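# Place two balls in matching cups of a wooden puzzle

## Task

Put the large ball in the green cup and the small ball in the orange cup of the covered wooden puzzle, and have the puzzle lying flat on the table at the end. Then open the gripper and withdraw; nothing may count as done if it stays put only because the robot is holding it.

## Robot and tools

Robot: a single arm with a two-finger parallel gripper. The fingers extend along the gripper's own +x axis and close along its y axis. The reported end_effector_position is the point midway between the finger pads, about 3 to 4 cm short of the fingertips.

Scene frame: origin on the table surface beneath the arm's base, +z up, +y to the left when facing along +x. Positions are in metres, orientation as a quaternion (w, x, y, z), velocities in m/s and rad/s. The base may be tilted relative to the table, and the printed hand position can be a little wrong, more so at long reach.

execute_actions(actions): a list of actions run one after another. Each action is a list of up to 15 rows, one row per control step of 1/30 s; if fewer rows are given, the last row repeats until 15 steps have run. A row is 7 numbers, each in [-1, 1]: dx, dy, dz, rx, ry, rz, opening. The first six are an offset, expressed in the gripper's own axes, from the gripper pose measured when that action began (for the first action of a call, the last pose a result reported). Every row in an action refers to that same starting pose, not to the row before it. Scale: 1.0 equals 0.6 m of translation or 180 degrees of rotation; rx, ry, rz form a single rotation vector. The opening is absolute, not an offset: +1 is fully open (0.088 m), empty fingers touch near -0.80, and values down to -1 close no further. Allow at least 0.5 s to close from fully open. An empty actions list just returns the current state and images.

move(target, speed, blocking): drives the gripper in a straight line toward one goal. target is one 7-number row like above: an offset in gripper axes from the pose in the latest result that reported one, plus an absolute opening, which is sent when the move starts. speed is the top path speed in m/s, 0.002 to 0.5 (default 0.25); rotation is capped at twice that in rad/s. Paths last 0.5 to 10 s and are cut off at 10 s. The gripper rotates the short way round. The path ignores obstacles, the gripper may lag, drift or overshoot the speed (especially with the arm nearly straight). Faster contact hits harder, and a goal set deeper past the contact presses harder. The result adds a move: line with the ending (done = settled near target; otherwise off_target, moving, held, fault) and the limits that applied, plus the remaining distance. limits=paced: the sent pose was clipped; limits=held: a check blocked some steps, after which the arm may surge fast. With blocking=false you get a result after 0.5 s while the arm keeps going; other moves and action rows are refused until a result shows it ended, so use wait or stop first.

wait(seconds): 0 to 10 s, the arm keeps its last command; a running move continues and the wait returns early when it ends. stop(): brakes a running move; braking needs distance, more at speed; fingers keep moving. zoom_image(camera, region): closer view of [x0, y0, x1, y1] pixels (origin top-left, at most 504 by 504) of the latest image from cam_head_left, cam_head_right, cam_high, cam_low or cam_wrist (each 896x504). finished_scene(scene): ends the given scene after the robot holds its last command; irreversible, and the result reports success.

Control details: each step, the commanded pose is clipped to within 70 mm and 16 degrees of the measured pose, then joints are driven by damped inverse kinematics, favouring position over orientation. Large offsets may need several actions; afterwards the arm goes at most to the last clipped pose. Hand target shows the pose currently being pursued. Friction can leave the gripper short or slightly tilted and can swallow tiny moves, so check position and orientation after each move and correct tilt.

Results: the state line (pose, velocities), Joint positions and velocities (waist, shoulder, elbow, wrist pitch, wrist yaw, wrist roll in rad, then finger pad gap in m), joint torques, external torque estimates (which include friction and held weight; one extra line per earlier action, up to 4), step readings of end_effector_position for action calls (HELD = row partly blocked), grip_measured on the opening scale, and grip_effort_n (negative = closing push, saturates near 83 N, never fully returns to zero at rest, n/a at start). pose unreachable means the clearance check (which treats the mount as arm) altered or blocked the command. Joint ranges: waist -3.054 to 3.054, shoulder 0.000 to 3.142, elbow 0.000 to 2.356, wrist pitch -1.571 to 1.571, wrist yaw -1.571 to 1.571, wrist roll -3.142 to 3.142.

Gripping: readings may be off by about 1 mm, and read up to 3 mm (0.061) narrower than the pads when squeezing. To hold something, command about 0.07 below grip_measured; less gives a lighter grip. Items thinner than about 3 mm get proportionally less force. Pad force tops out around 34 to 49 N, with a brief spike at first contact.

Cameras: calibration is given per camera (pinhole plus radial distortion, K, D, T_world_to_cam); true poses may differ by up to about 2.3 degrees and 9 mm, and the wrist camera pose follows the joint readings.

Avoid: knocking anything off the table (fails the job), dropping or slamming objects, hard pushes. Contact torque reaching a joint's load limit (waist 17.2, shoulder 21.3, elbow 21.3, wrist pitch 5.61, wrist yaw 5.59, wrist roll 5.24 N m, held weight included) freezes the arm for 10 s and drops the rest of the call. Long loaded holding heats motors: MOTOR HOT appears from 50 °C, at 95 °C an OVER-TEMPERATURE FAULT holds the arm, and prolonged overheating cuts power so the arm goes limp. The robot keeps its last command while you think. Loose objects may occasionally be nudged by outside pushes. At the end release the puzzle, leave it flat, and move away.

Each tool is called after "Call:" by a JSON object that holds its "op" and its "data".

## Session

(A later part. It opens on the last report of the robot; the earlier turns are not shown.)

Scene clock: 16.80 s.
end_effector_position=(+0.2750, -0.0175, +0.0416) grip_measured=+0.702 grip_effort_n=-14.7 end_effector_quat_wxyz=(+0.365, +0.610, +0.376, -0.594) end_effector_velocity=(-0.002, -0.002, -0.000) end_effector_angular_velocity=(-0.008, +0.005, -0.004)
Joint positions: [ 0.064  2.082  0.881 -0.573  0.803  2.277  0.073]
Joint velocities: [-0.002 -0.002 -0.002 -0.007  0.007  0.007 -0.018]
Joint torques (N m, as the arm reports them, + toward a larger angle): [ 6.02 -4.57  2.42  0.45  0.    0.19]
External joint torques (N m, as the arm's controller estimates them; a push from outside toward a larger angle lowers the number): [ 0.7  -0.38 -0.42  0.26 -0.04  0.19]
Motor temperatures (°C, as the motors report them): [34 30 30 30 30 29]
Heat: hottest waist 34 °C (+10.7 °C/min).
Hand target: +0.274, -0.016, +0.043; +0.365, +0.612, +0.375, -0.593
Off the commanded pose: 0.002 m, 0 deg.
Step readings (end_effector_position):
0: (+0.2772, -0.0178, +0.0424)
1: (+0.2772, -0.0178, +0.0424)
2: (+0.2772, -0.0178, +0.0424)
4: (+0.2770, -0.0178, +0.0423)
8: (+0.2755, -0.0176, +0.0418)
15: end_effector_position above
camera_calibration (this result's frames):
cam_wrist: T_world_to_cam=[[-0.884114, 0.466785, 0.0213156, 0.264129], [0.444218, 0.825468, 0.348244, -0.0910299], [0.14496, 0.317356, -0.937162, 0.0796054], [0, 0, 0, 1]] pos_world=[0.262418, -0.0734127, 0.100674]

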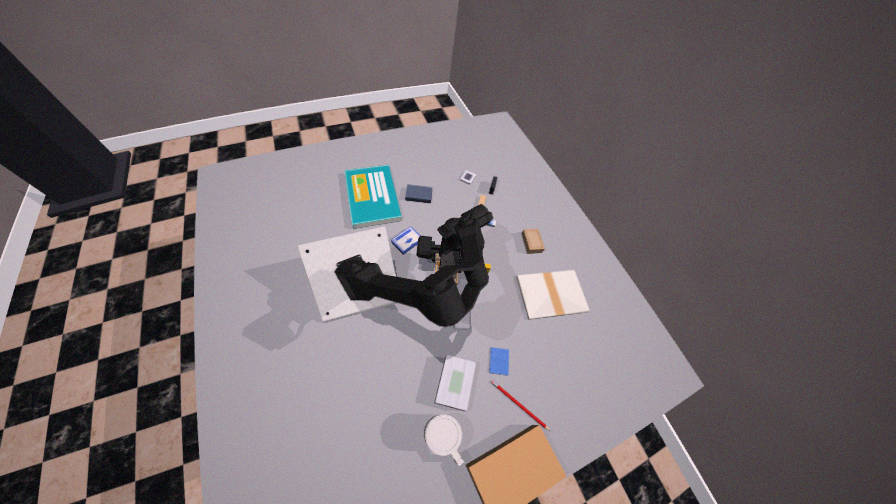

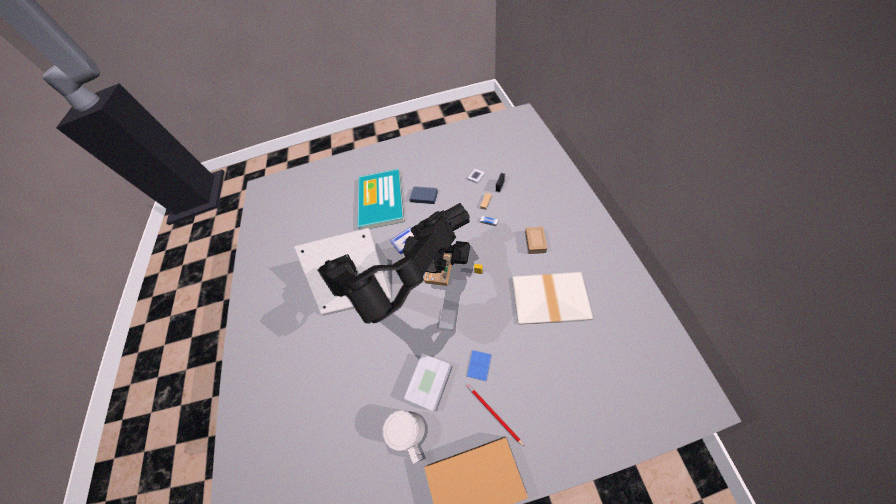

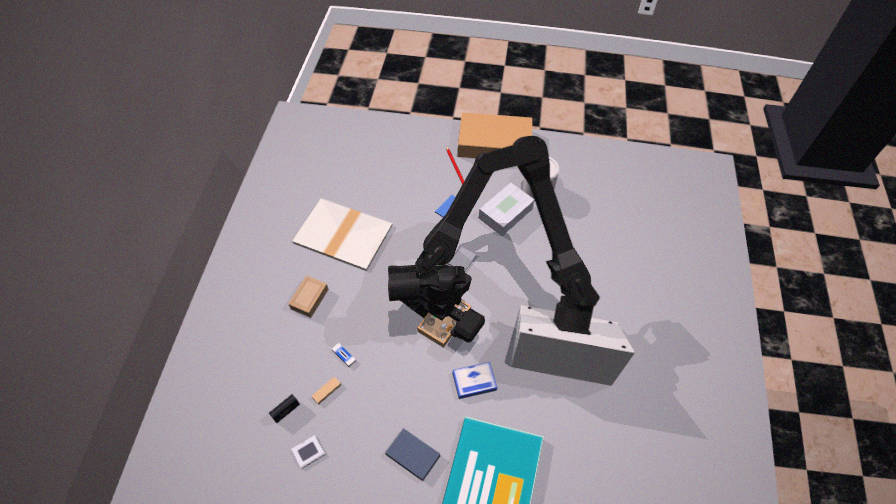

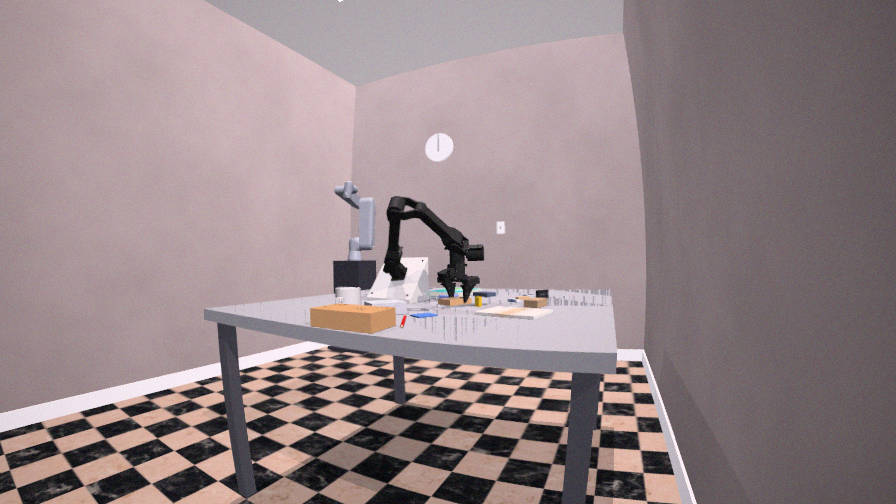

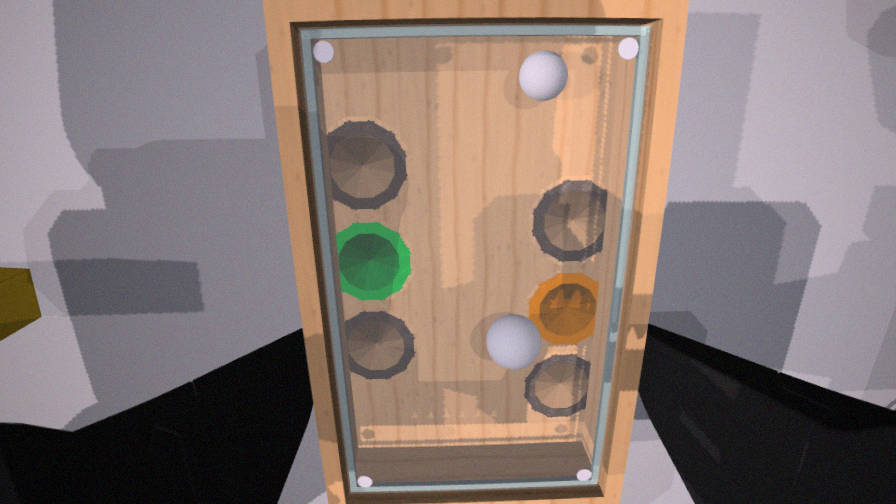

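Now close slowly onto the box.

Call:
{"op": "execute_actions", "data": {"actions": [[[0,0,0,0,0,0,0.64],[0,0,0,0,0,0,0.63],[0,0,0,0,0,0,0.62],[0,0,0,0,0,0,0.61],[0,0,0,0,0,0,0.60],[0,0,0,0,0,0,0.59],[0,0,0,0,0,0,0.58],[0,0,0,0,0,0,0.57],[0,0,0,0,0,0,0.56],[0,0,0,0,0,0,0.55],[0,0,0,0,0,0,0.54],[0,0,0,0,0,0,0.53],[0,0,0,0,0,0,0.52],[0,0,0,0,0,0,0.51],[0,0,0,0,0,0,0.50]],[[0,0,0,0,0,0,0.50]]]}}

Scene clock: 18.03 s.
end_effector_position=(+0.2748, -0.0175, +0.0416) grip_measured=+0.562 grip_effort_n=-83.5 end_effector_quat_wxyz=(+0.365, +0.610, +0.376, -0.594) end_effector_velocity=(-0.001, -0.001, +0.001) end_effector_angular_velocity=(-0.009, +0.001, +0.014)
Joint positions: [ 0.064  2.082  0.88  -0.573  0.803  2.278  0.067]
Joint velocities: [ 0.002 -0.002 -0.002 -0.007  0.007 -0.007 -0.   ]
Joint torques (N m, as the arm reports them, + toward a larger angle): [ 5.46 -4.27  2.97  0.33  0.05  0.  ]
External joint torques (N m, as the arm's controller estimates them; a push from outside toward a larger angle lowers the number): [ 0.09 -0.04  0.12  0.14  0.01  0.  ]
External joint torques at the end of the 1st action: [ 0.12 -0.05  0.15  0.17  0.01 -0.01]
Motor temperatures (°C, as the motors report them): [34 30 30 30 30 29]
Heat: hottest waist 34 °C (+10.0 °C/min).
Hand target: +0.275, -0.017, +0.042; +0.365, +0.610, +0.376, -0.594
Off the commanded pose: 0.000 m, 0 deg.
Step readings (end_effector_position; steps 1 to 15: 1st action; 16 to 30: 2nd action):
0: (+0.2748, -0.0175, +0.0415)
1: (+0.2748, -0.0175, +0.0415)
2: (+0.2748, -0.0175, +0.0415)
4: (+0.2748, -0.0175, +0.0415)
8: (+0.2748, -0.0175, +0.0415)
15: (+0.2748, -0.0175, +0.0416)
16: (+0.2748, -0.0175, +0.0416)
17: (+0.2748, -0.0175, +0.0416)
19: (+0.2748, -0.0175, +0.0416)
23: (+0.2748, -0.0175, +0.0416)
30: end_effector_position above
camera_calibration (this result's frames):
cam_wrist: T_world_to_cam=[[-0.88431, 0.466407, 0.0214481, 0.263978], [0.44394, 0.825708, 0.348027, -0.0909296], [0.144612, 0.317285, -0.937239, 0.0797323], [0, 0, 0, 1]] pos_world=[0.262276, -0.073338, 0.100712]

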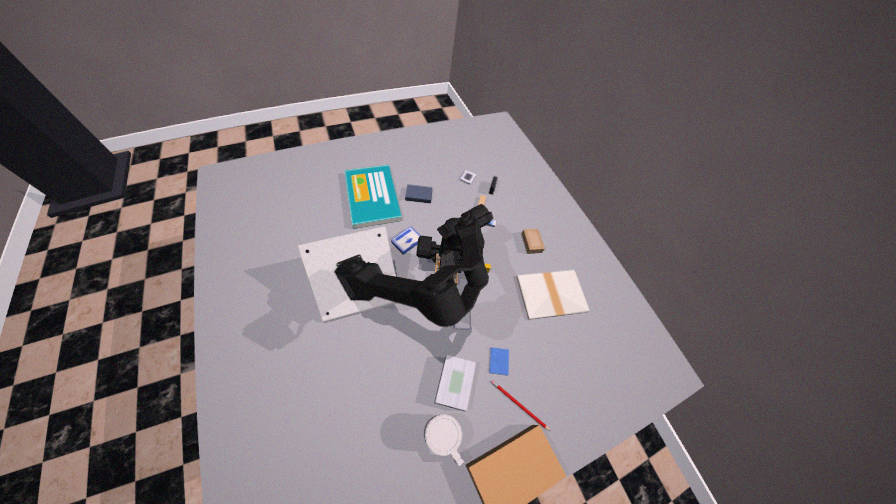

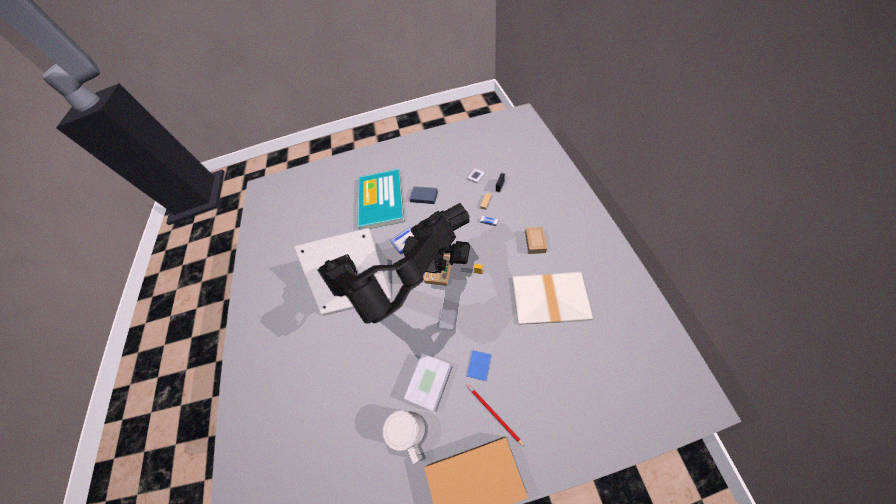

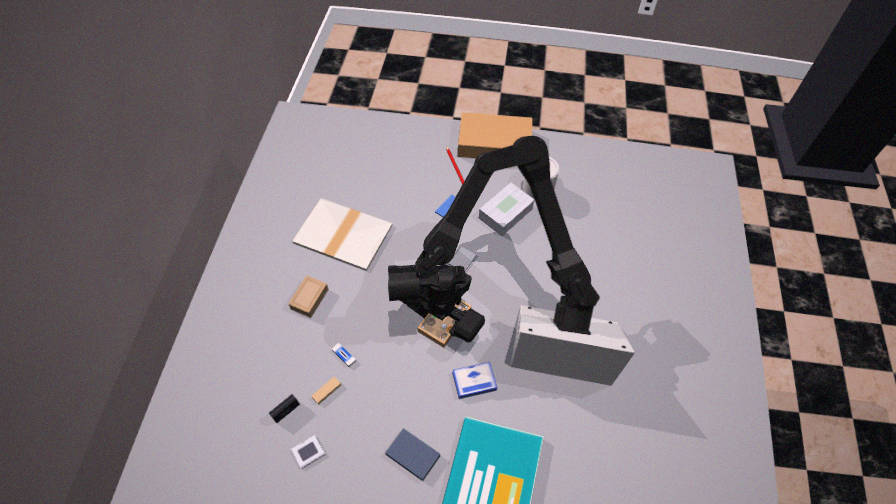

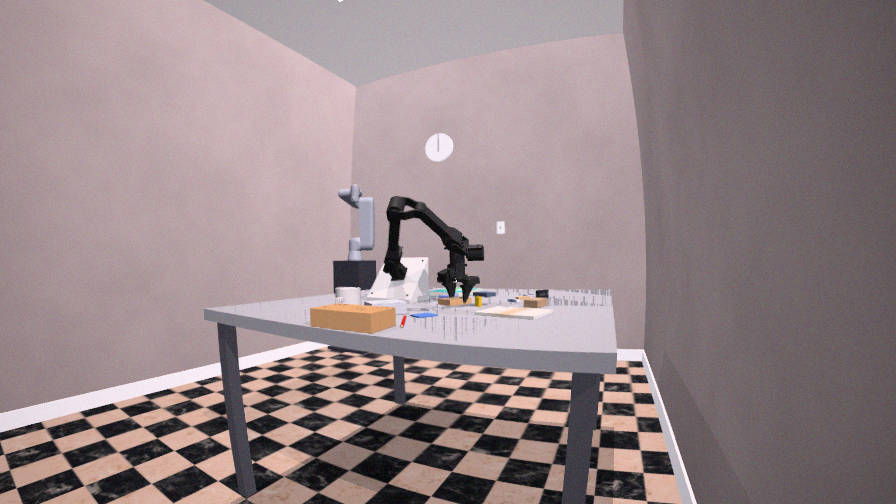

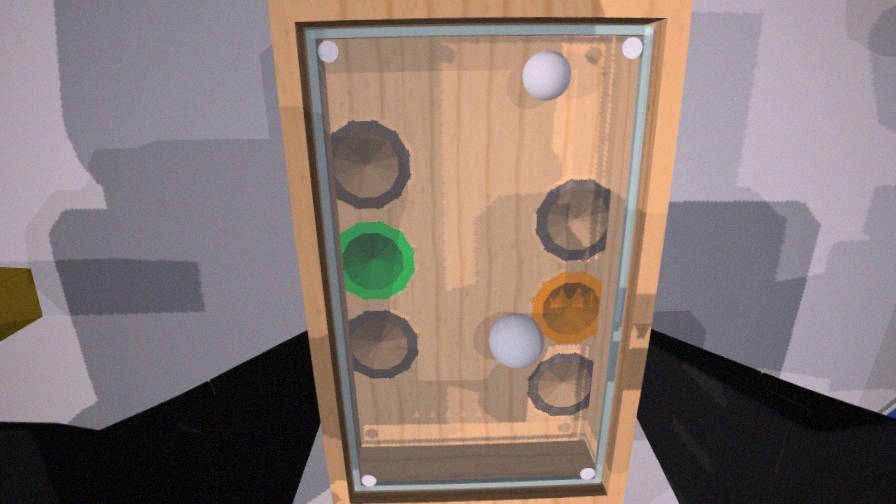

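Call:
{"op": "execute_actions", "data": {"actions": [[[-0.004,0,0,0,0.002,-0.004,0.50],[-0.008,0,0,0,0.005,-0.010,0.50],[-0.012,0,0,0,0.008,-0.016,0.50],[-0.016,0,0,0,0.011,-0.022,0.50],[-0.020,0,0,0,0.0135,-0.0275,0.50],[-0.022,0,0,0,0.0147,-0.030,0.50]]]}}

Scene clock: 20.90 s.
end_effector_position=(+0.2716, -0.0165, +0.0515) grip_measured=+0.562 grip_effort_n=-83.5 end_effector_quat_wxyz=(+0.335, +0.600, +0.414, -0.597) end_effector_velocity=(-0.003, -0.002, +0.002) end_effector_angular_velocity=(+0.001, +0.029, +0.018)
Joint positions: [ 0.06   2.071  0.939 -0.705  0.716  2.303  0.067]
Joint velocities: [-0.002  0.002  0.017 -0.051 -0.007  0.007 -0.   ]
Joint torques (N m, as the arm reports them, + toward a larger angle): [ 5.53 -5.31  3.9   0.08 -0.21  0.19]
External joint torques (N m, as the arm's controller estimates them; a push from outside toward a larger angle lowers the number): [ 0.12 -1.09  0.97 -0.05 -0.17  0.18]
Motor temperatures (°C, as the motors report them): [34 30 30 30 30 29]
Heat: hottest waist 34 °C (+8.6 °C/min).
Hand target: +0.275, -0.018, +0.055; +0.328, +0.605, +0.413, -0.597
Off the commanded pose: 0.005 m, 1 deg.
Step readings (end_effector_position):
0: (+0.2748, -0.0175, +0.0416)
1: (+0.2746, -0.0174, +0.0416)
2: (+0.2744, -0.0175, +0.0418)
4: (+0.2720, -0.0166, +0.0430)
8: (+0.2705, -0.0158, +0.0478)
15: end_effector_position above
camera_calibration (this result's frames):
cam_wrist: T_world_to_cam=[[-0.887524, 0.446412, 0.114095, 0.256268], [0.454383, 0.806915, 0.377392, -0.0984447], [0.0764073, 0.386787, -0.918998, 0.107864], [0, 0, 0, 1]] pos_world=[0.263934, -0.0766854, 0.10704]

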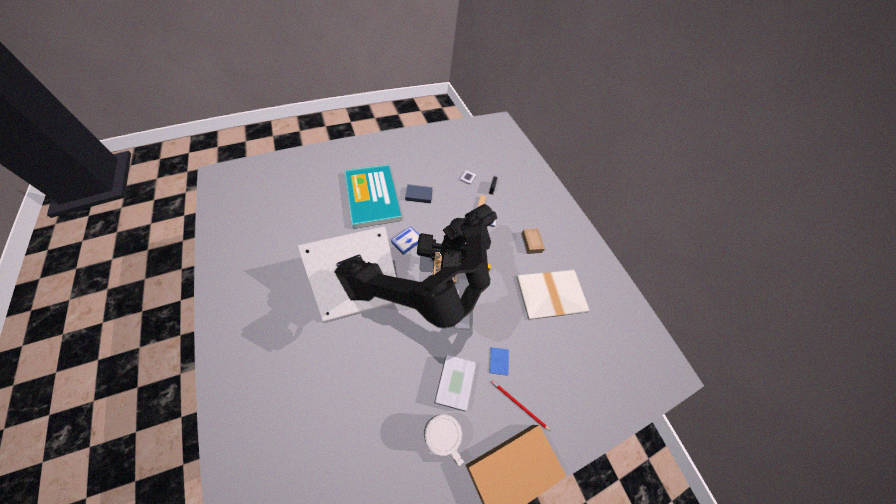

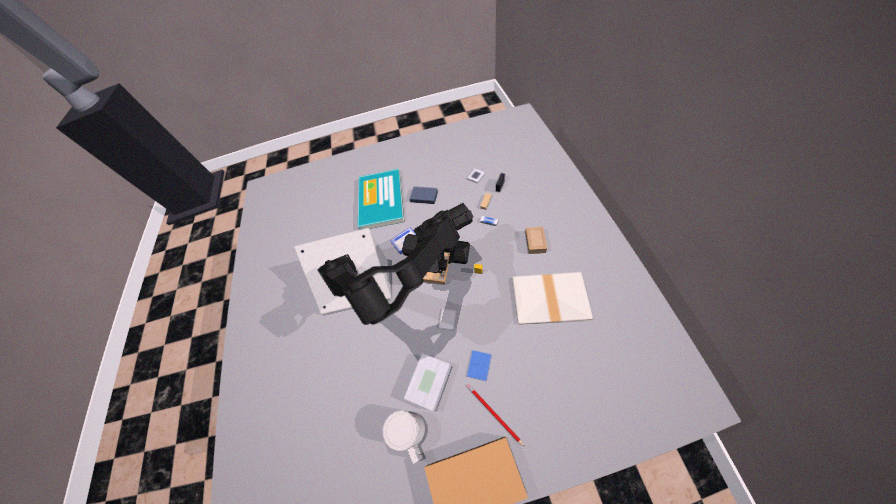

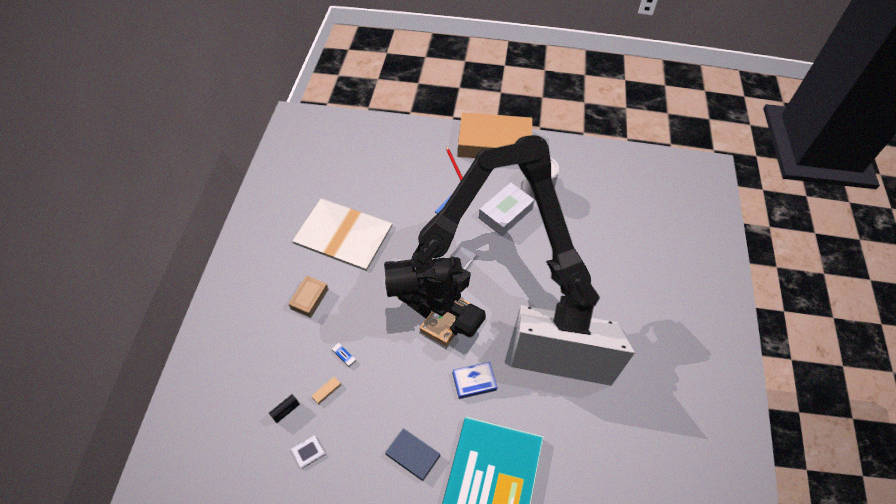

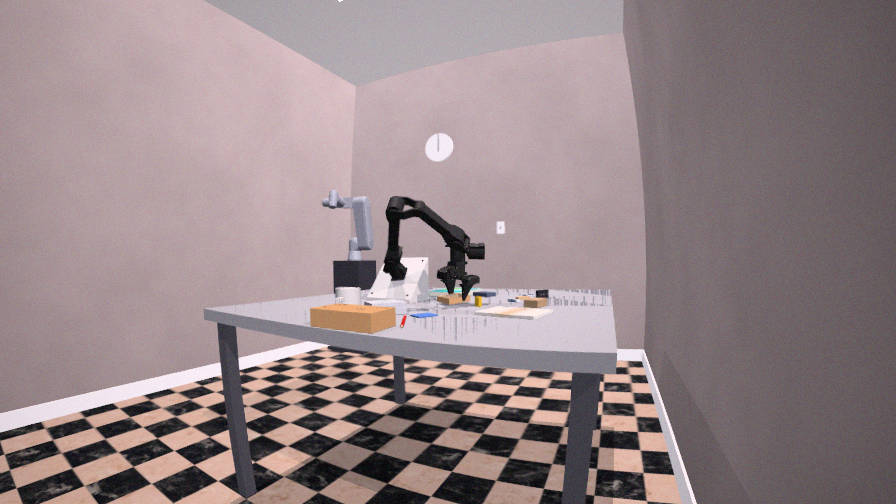

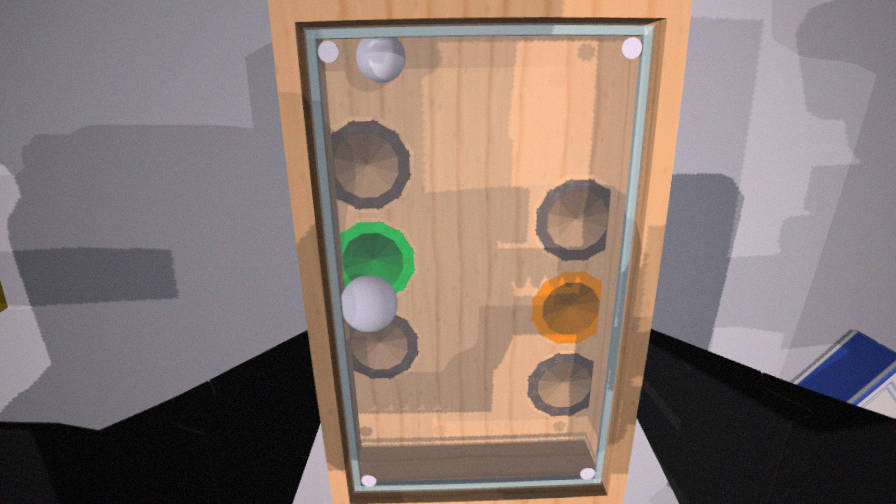

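Call:
{"op": "wait", "data": {"seconds": 0.5}}

Scene clock: 21.50 s.
end_effector_position=(+0.2714, -0.0164, +0.0520) grip_measured=+0.562 grip_effort_n=-83.5 end_effector_quat_wxyz=(+0.333, +0.599, +0.417, -0.598) end_effector_velocity=(+0.002, +0.000, +0.000) end_effector_angular_velocity=(+0.009, -0.003, -0.018)
Joint positions: [ 0.06   2.071  0.943 -0.713  0.712  2.305  0.067]
Joint velocities: [-0.002 -0.002  0.002  0.007 -0.007  0.007 -0.   ]
Joint torques (N m, as the arm reports them, + toward a larger angle): [ 5.54 -5.32  3.9   0.07 -0.21  0.18]
External joint torques (N m, as the arm's controller estimates them; a push from outside toward a larger angle lowers the number): [ 0.1  -1.03  0.93 -0.06 -0.18  0.17]
Motor temperatures (°C, as the motors report them): [34 30 30 30 30 29]
Heat: hottest waist 34 °C (+8.4 °C/min).
Hand target: +0.275, -0.018, +0.055; +0.328, +0.605, +0.413, -0.597
Off the commanded pose: 0.004 m, 1 deg.
wait: 0.50 s; at rest by 0.07 s
camera_calibration (this result's frames):
cam_wrist: T_world_to_cam=[[-0.887164, 0.445585, 0.119977, 0.255555], [0.455807, 0.805617, 0.378445, -0.0990343], [0.0719733, 0.390429, -0.917815, 0.109566], [0, 0, 0, 1]] pos_world=[0.263974, -0.0768655, 0.107379]

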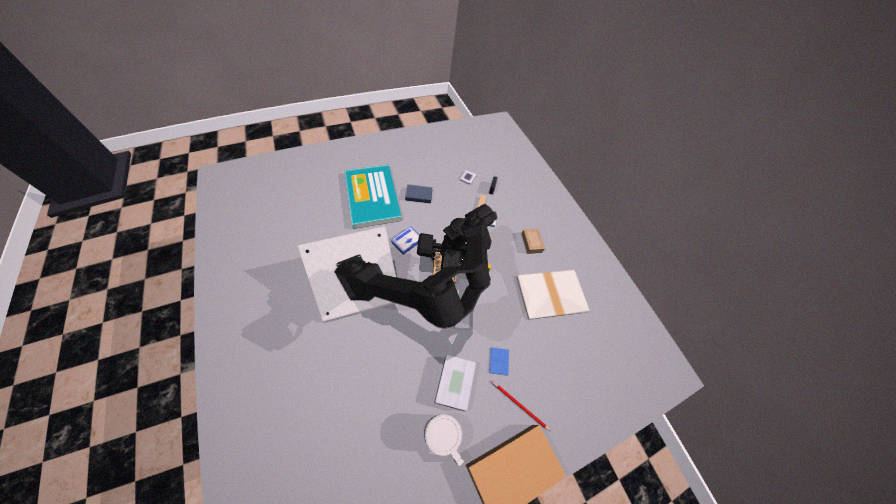

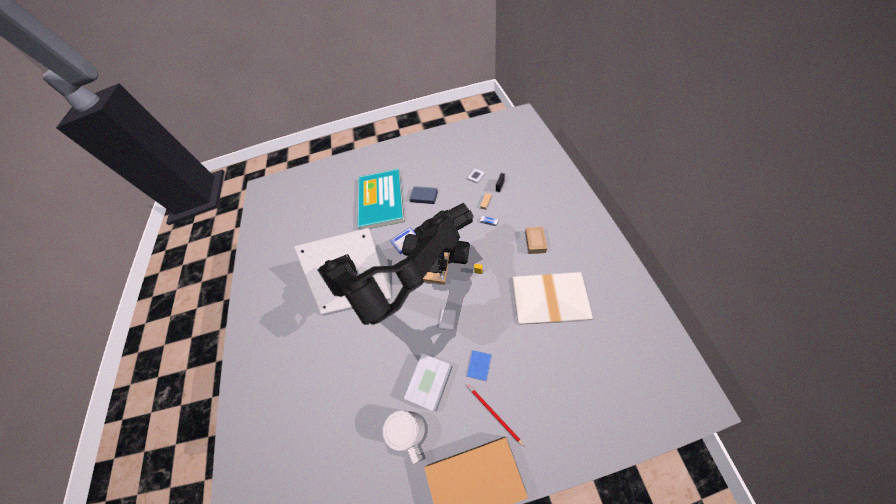

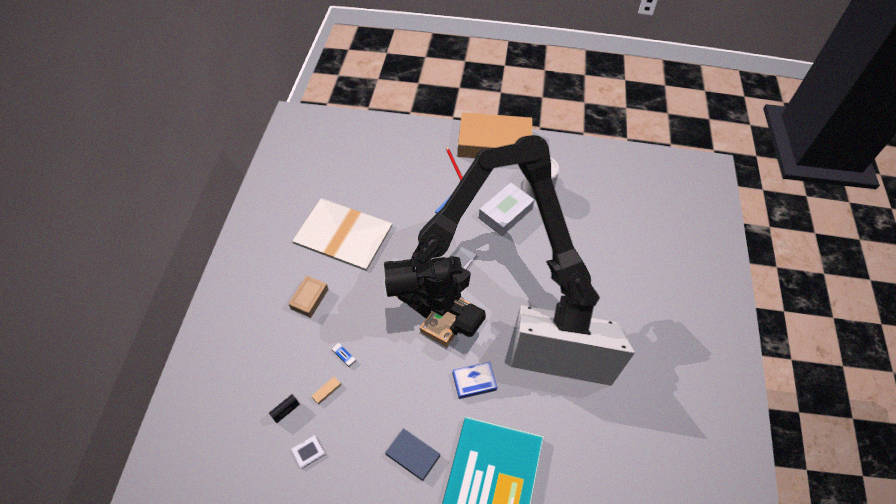

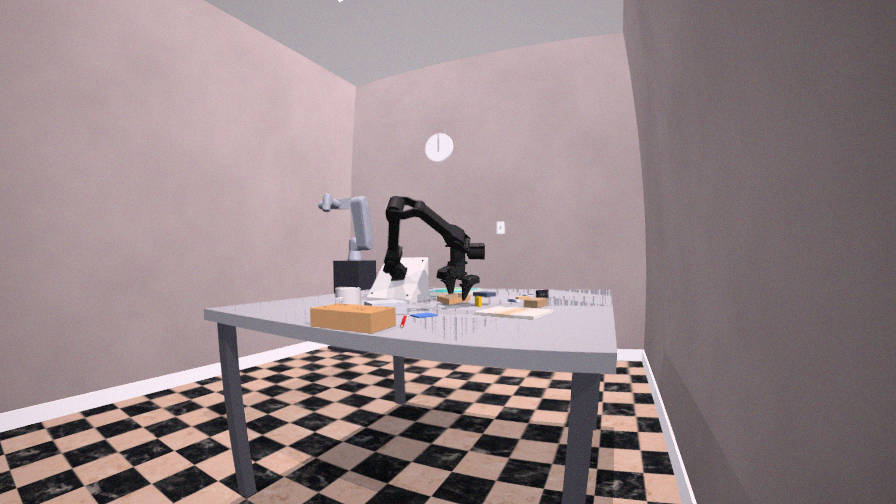

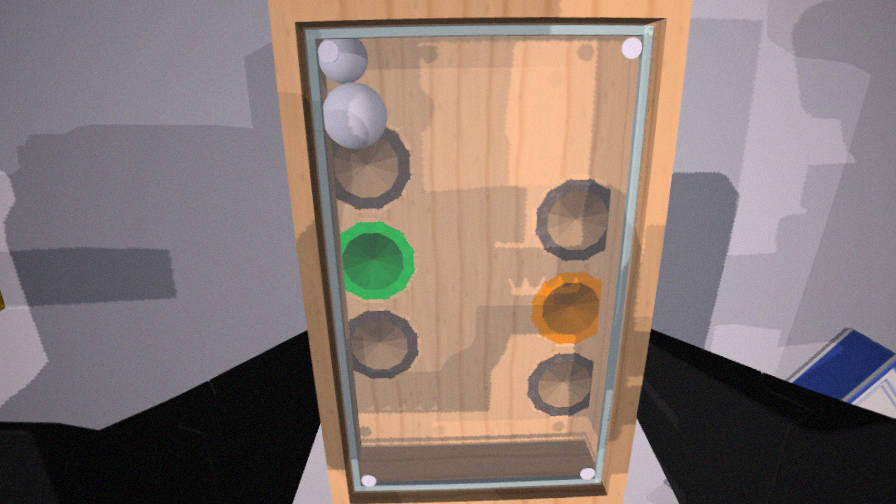

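Call:
{"op": "move", "data": {"target": [0.019, 0.0, 0.0, 0, -0.0112, 0.0314, 0.50], "speed": 0.03}}

Scene clock: 27.30 s.
end_effector_position=(+0.2721, -0.0170, +0.0419) grip_measured=+0.562 grip_effort_n=-83.5 end_effector_quat_wxyz=(+0.363, +0.612, +0.378, -0.592) end_effector_velocity=(-0.001, -0.001, -0.003) end_effector_angular_velocity=(-0.005, -0.004, -0.007)
Joint positions: [ 0.065  2.072  0.867 -0.567  0.795  2.276  0.067]
Joint velocities: [-0.007 -0.002 -0.012  0.022  0.007 -0.007  0.   ]
Joint torques (N m, as the arm reports them, + toward a larger angle): [ 5.83 -3.39  2.44  0.61  0.21 -0.24]
External joint torques (N m, as the arm's controller estimates them; a push from outside toward a larger angle lowers the number): [ 0.57  0.77 -0.41  0.41  0.18 -0.24]
Motor temperatures (°C, as the motors report them): [35 30 30 30 30 29]
Heat: hottest waist 35 °C (+8.8 °C/min).
Hand target: +0.271, -0.015, +0.041; +0.369, +0.608, +0.380, -0.591
Off the commanded pose: 0.003 m, 1 deg.
move: done
camera_calibration (this result's frames):
cam_wrist: T_world_to_cam=[[-0.884474, 0.465952, 0.0243894, 0.261278], [0.443392, 0.823073, 0.354901, -0.0903961], [0.145292, 0.324714, -0.934586, 0.080101], [0, 0, 0, 1]] pos_world=[0.259536, -0.0733503, 0.100571]

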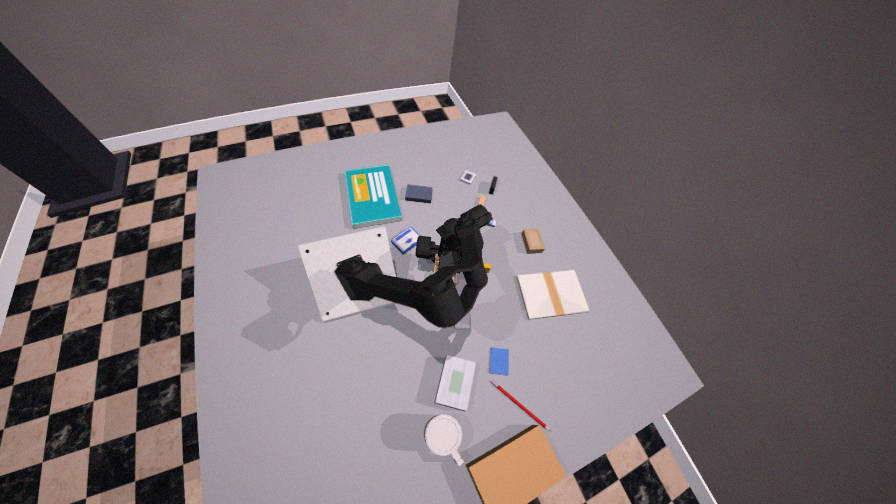

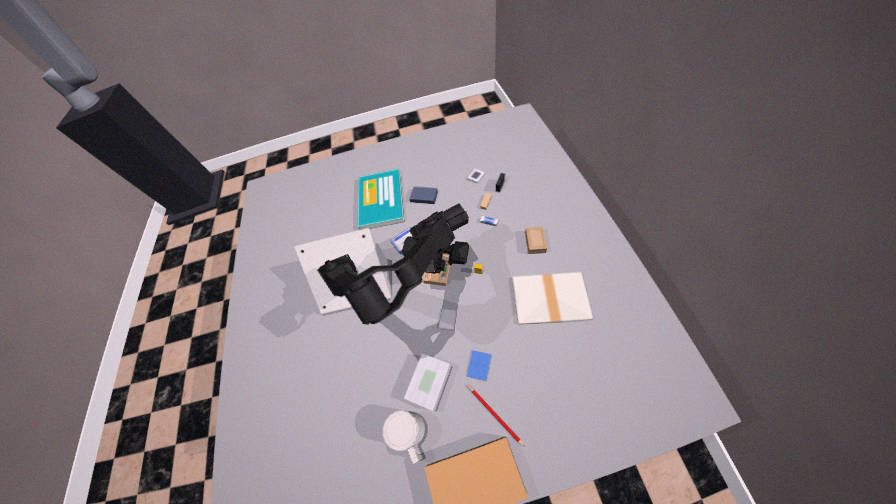

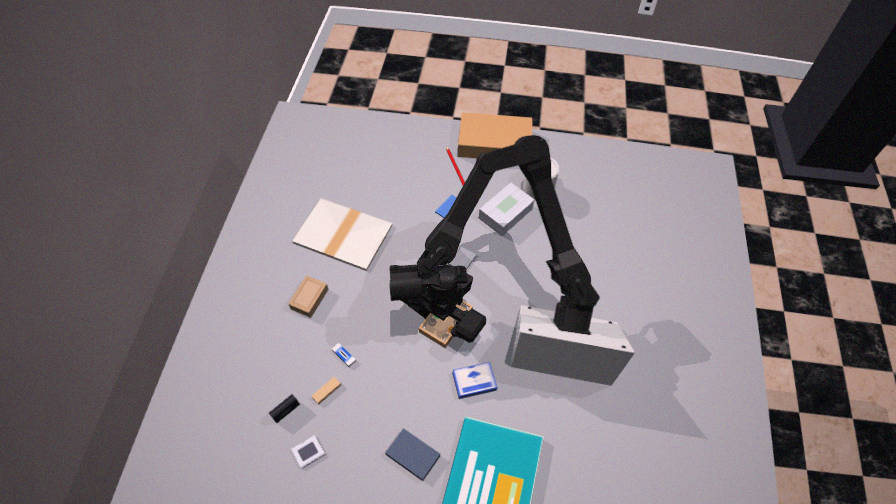

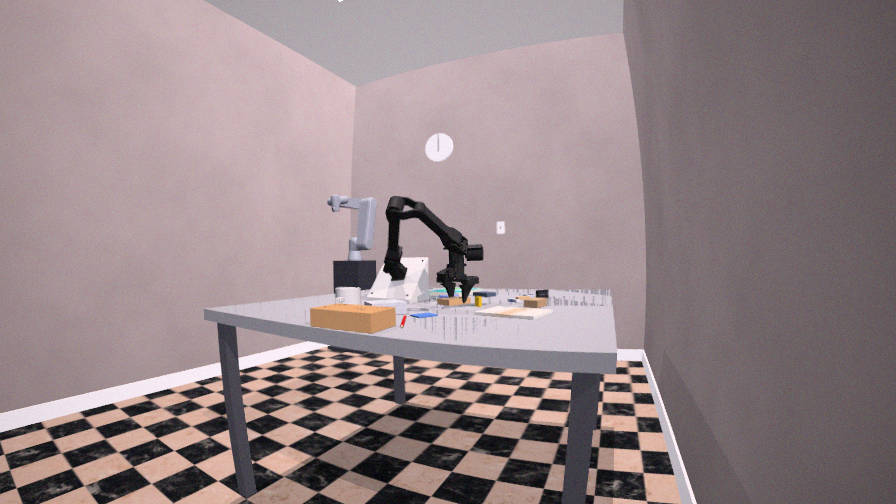

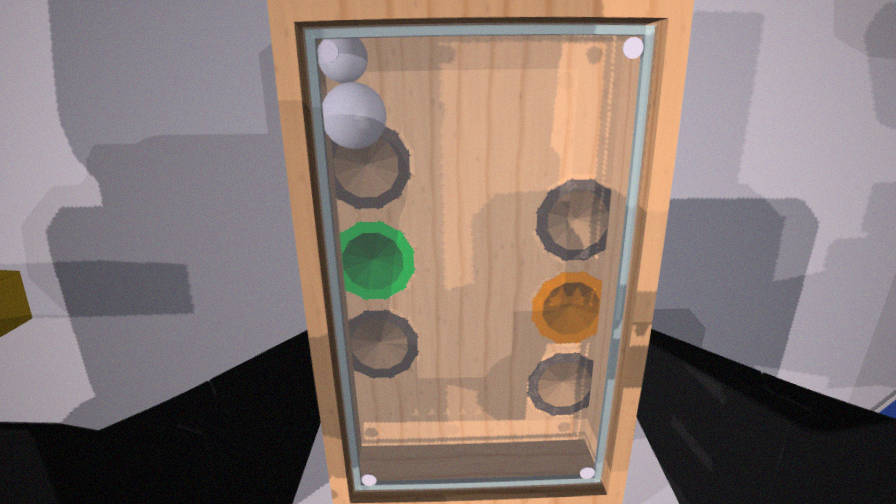

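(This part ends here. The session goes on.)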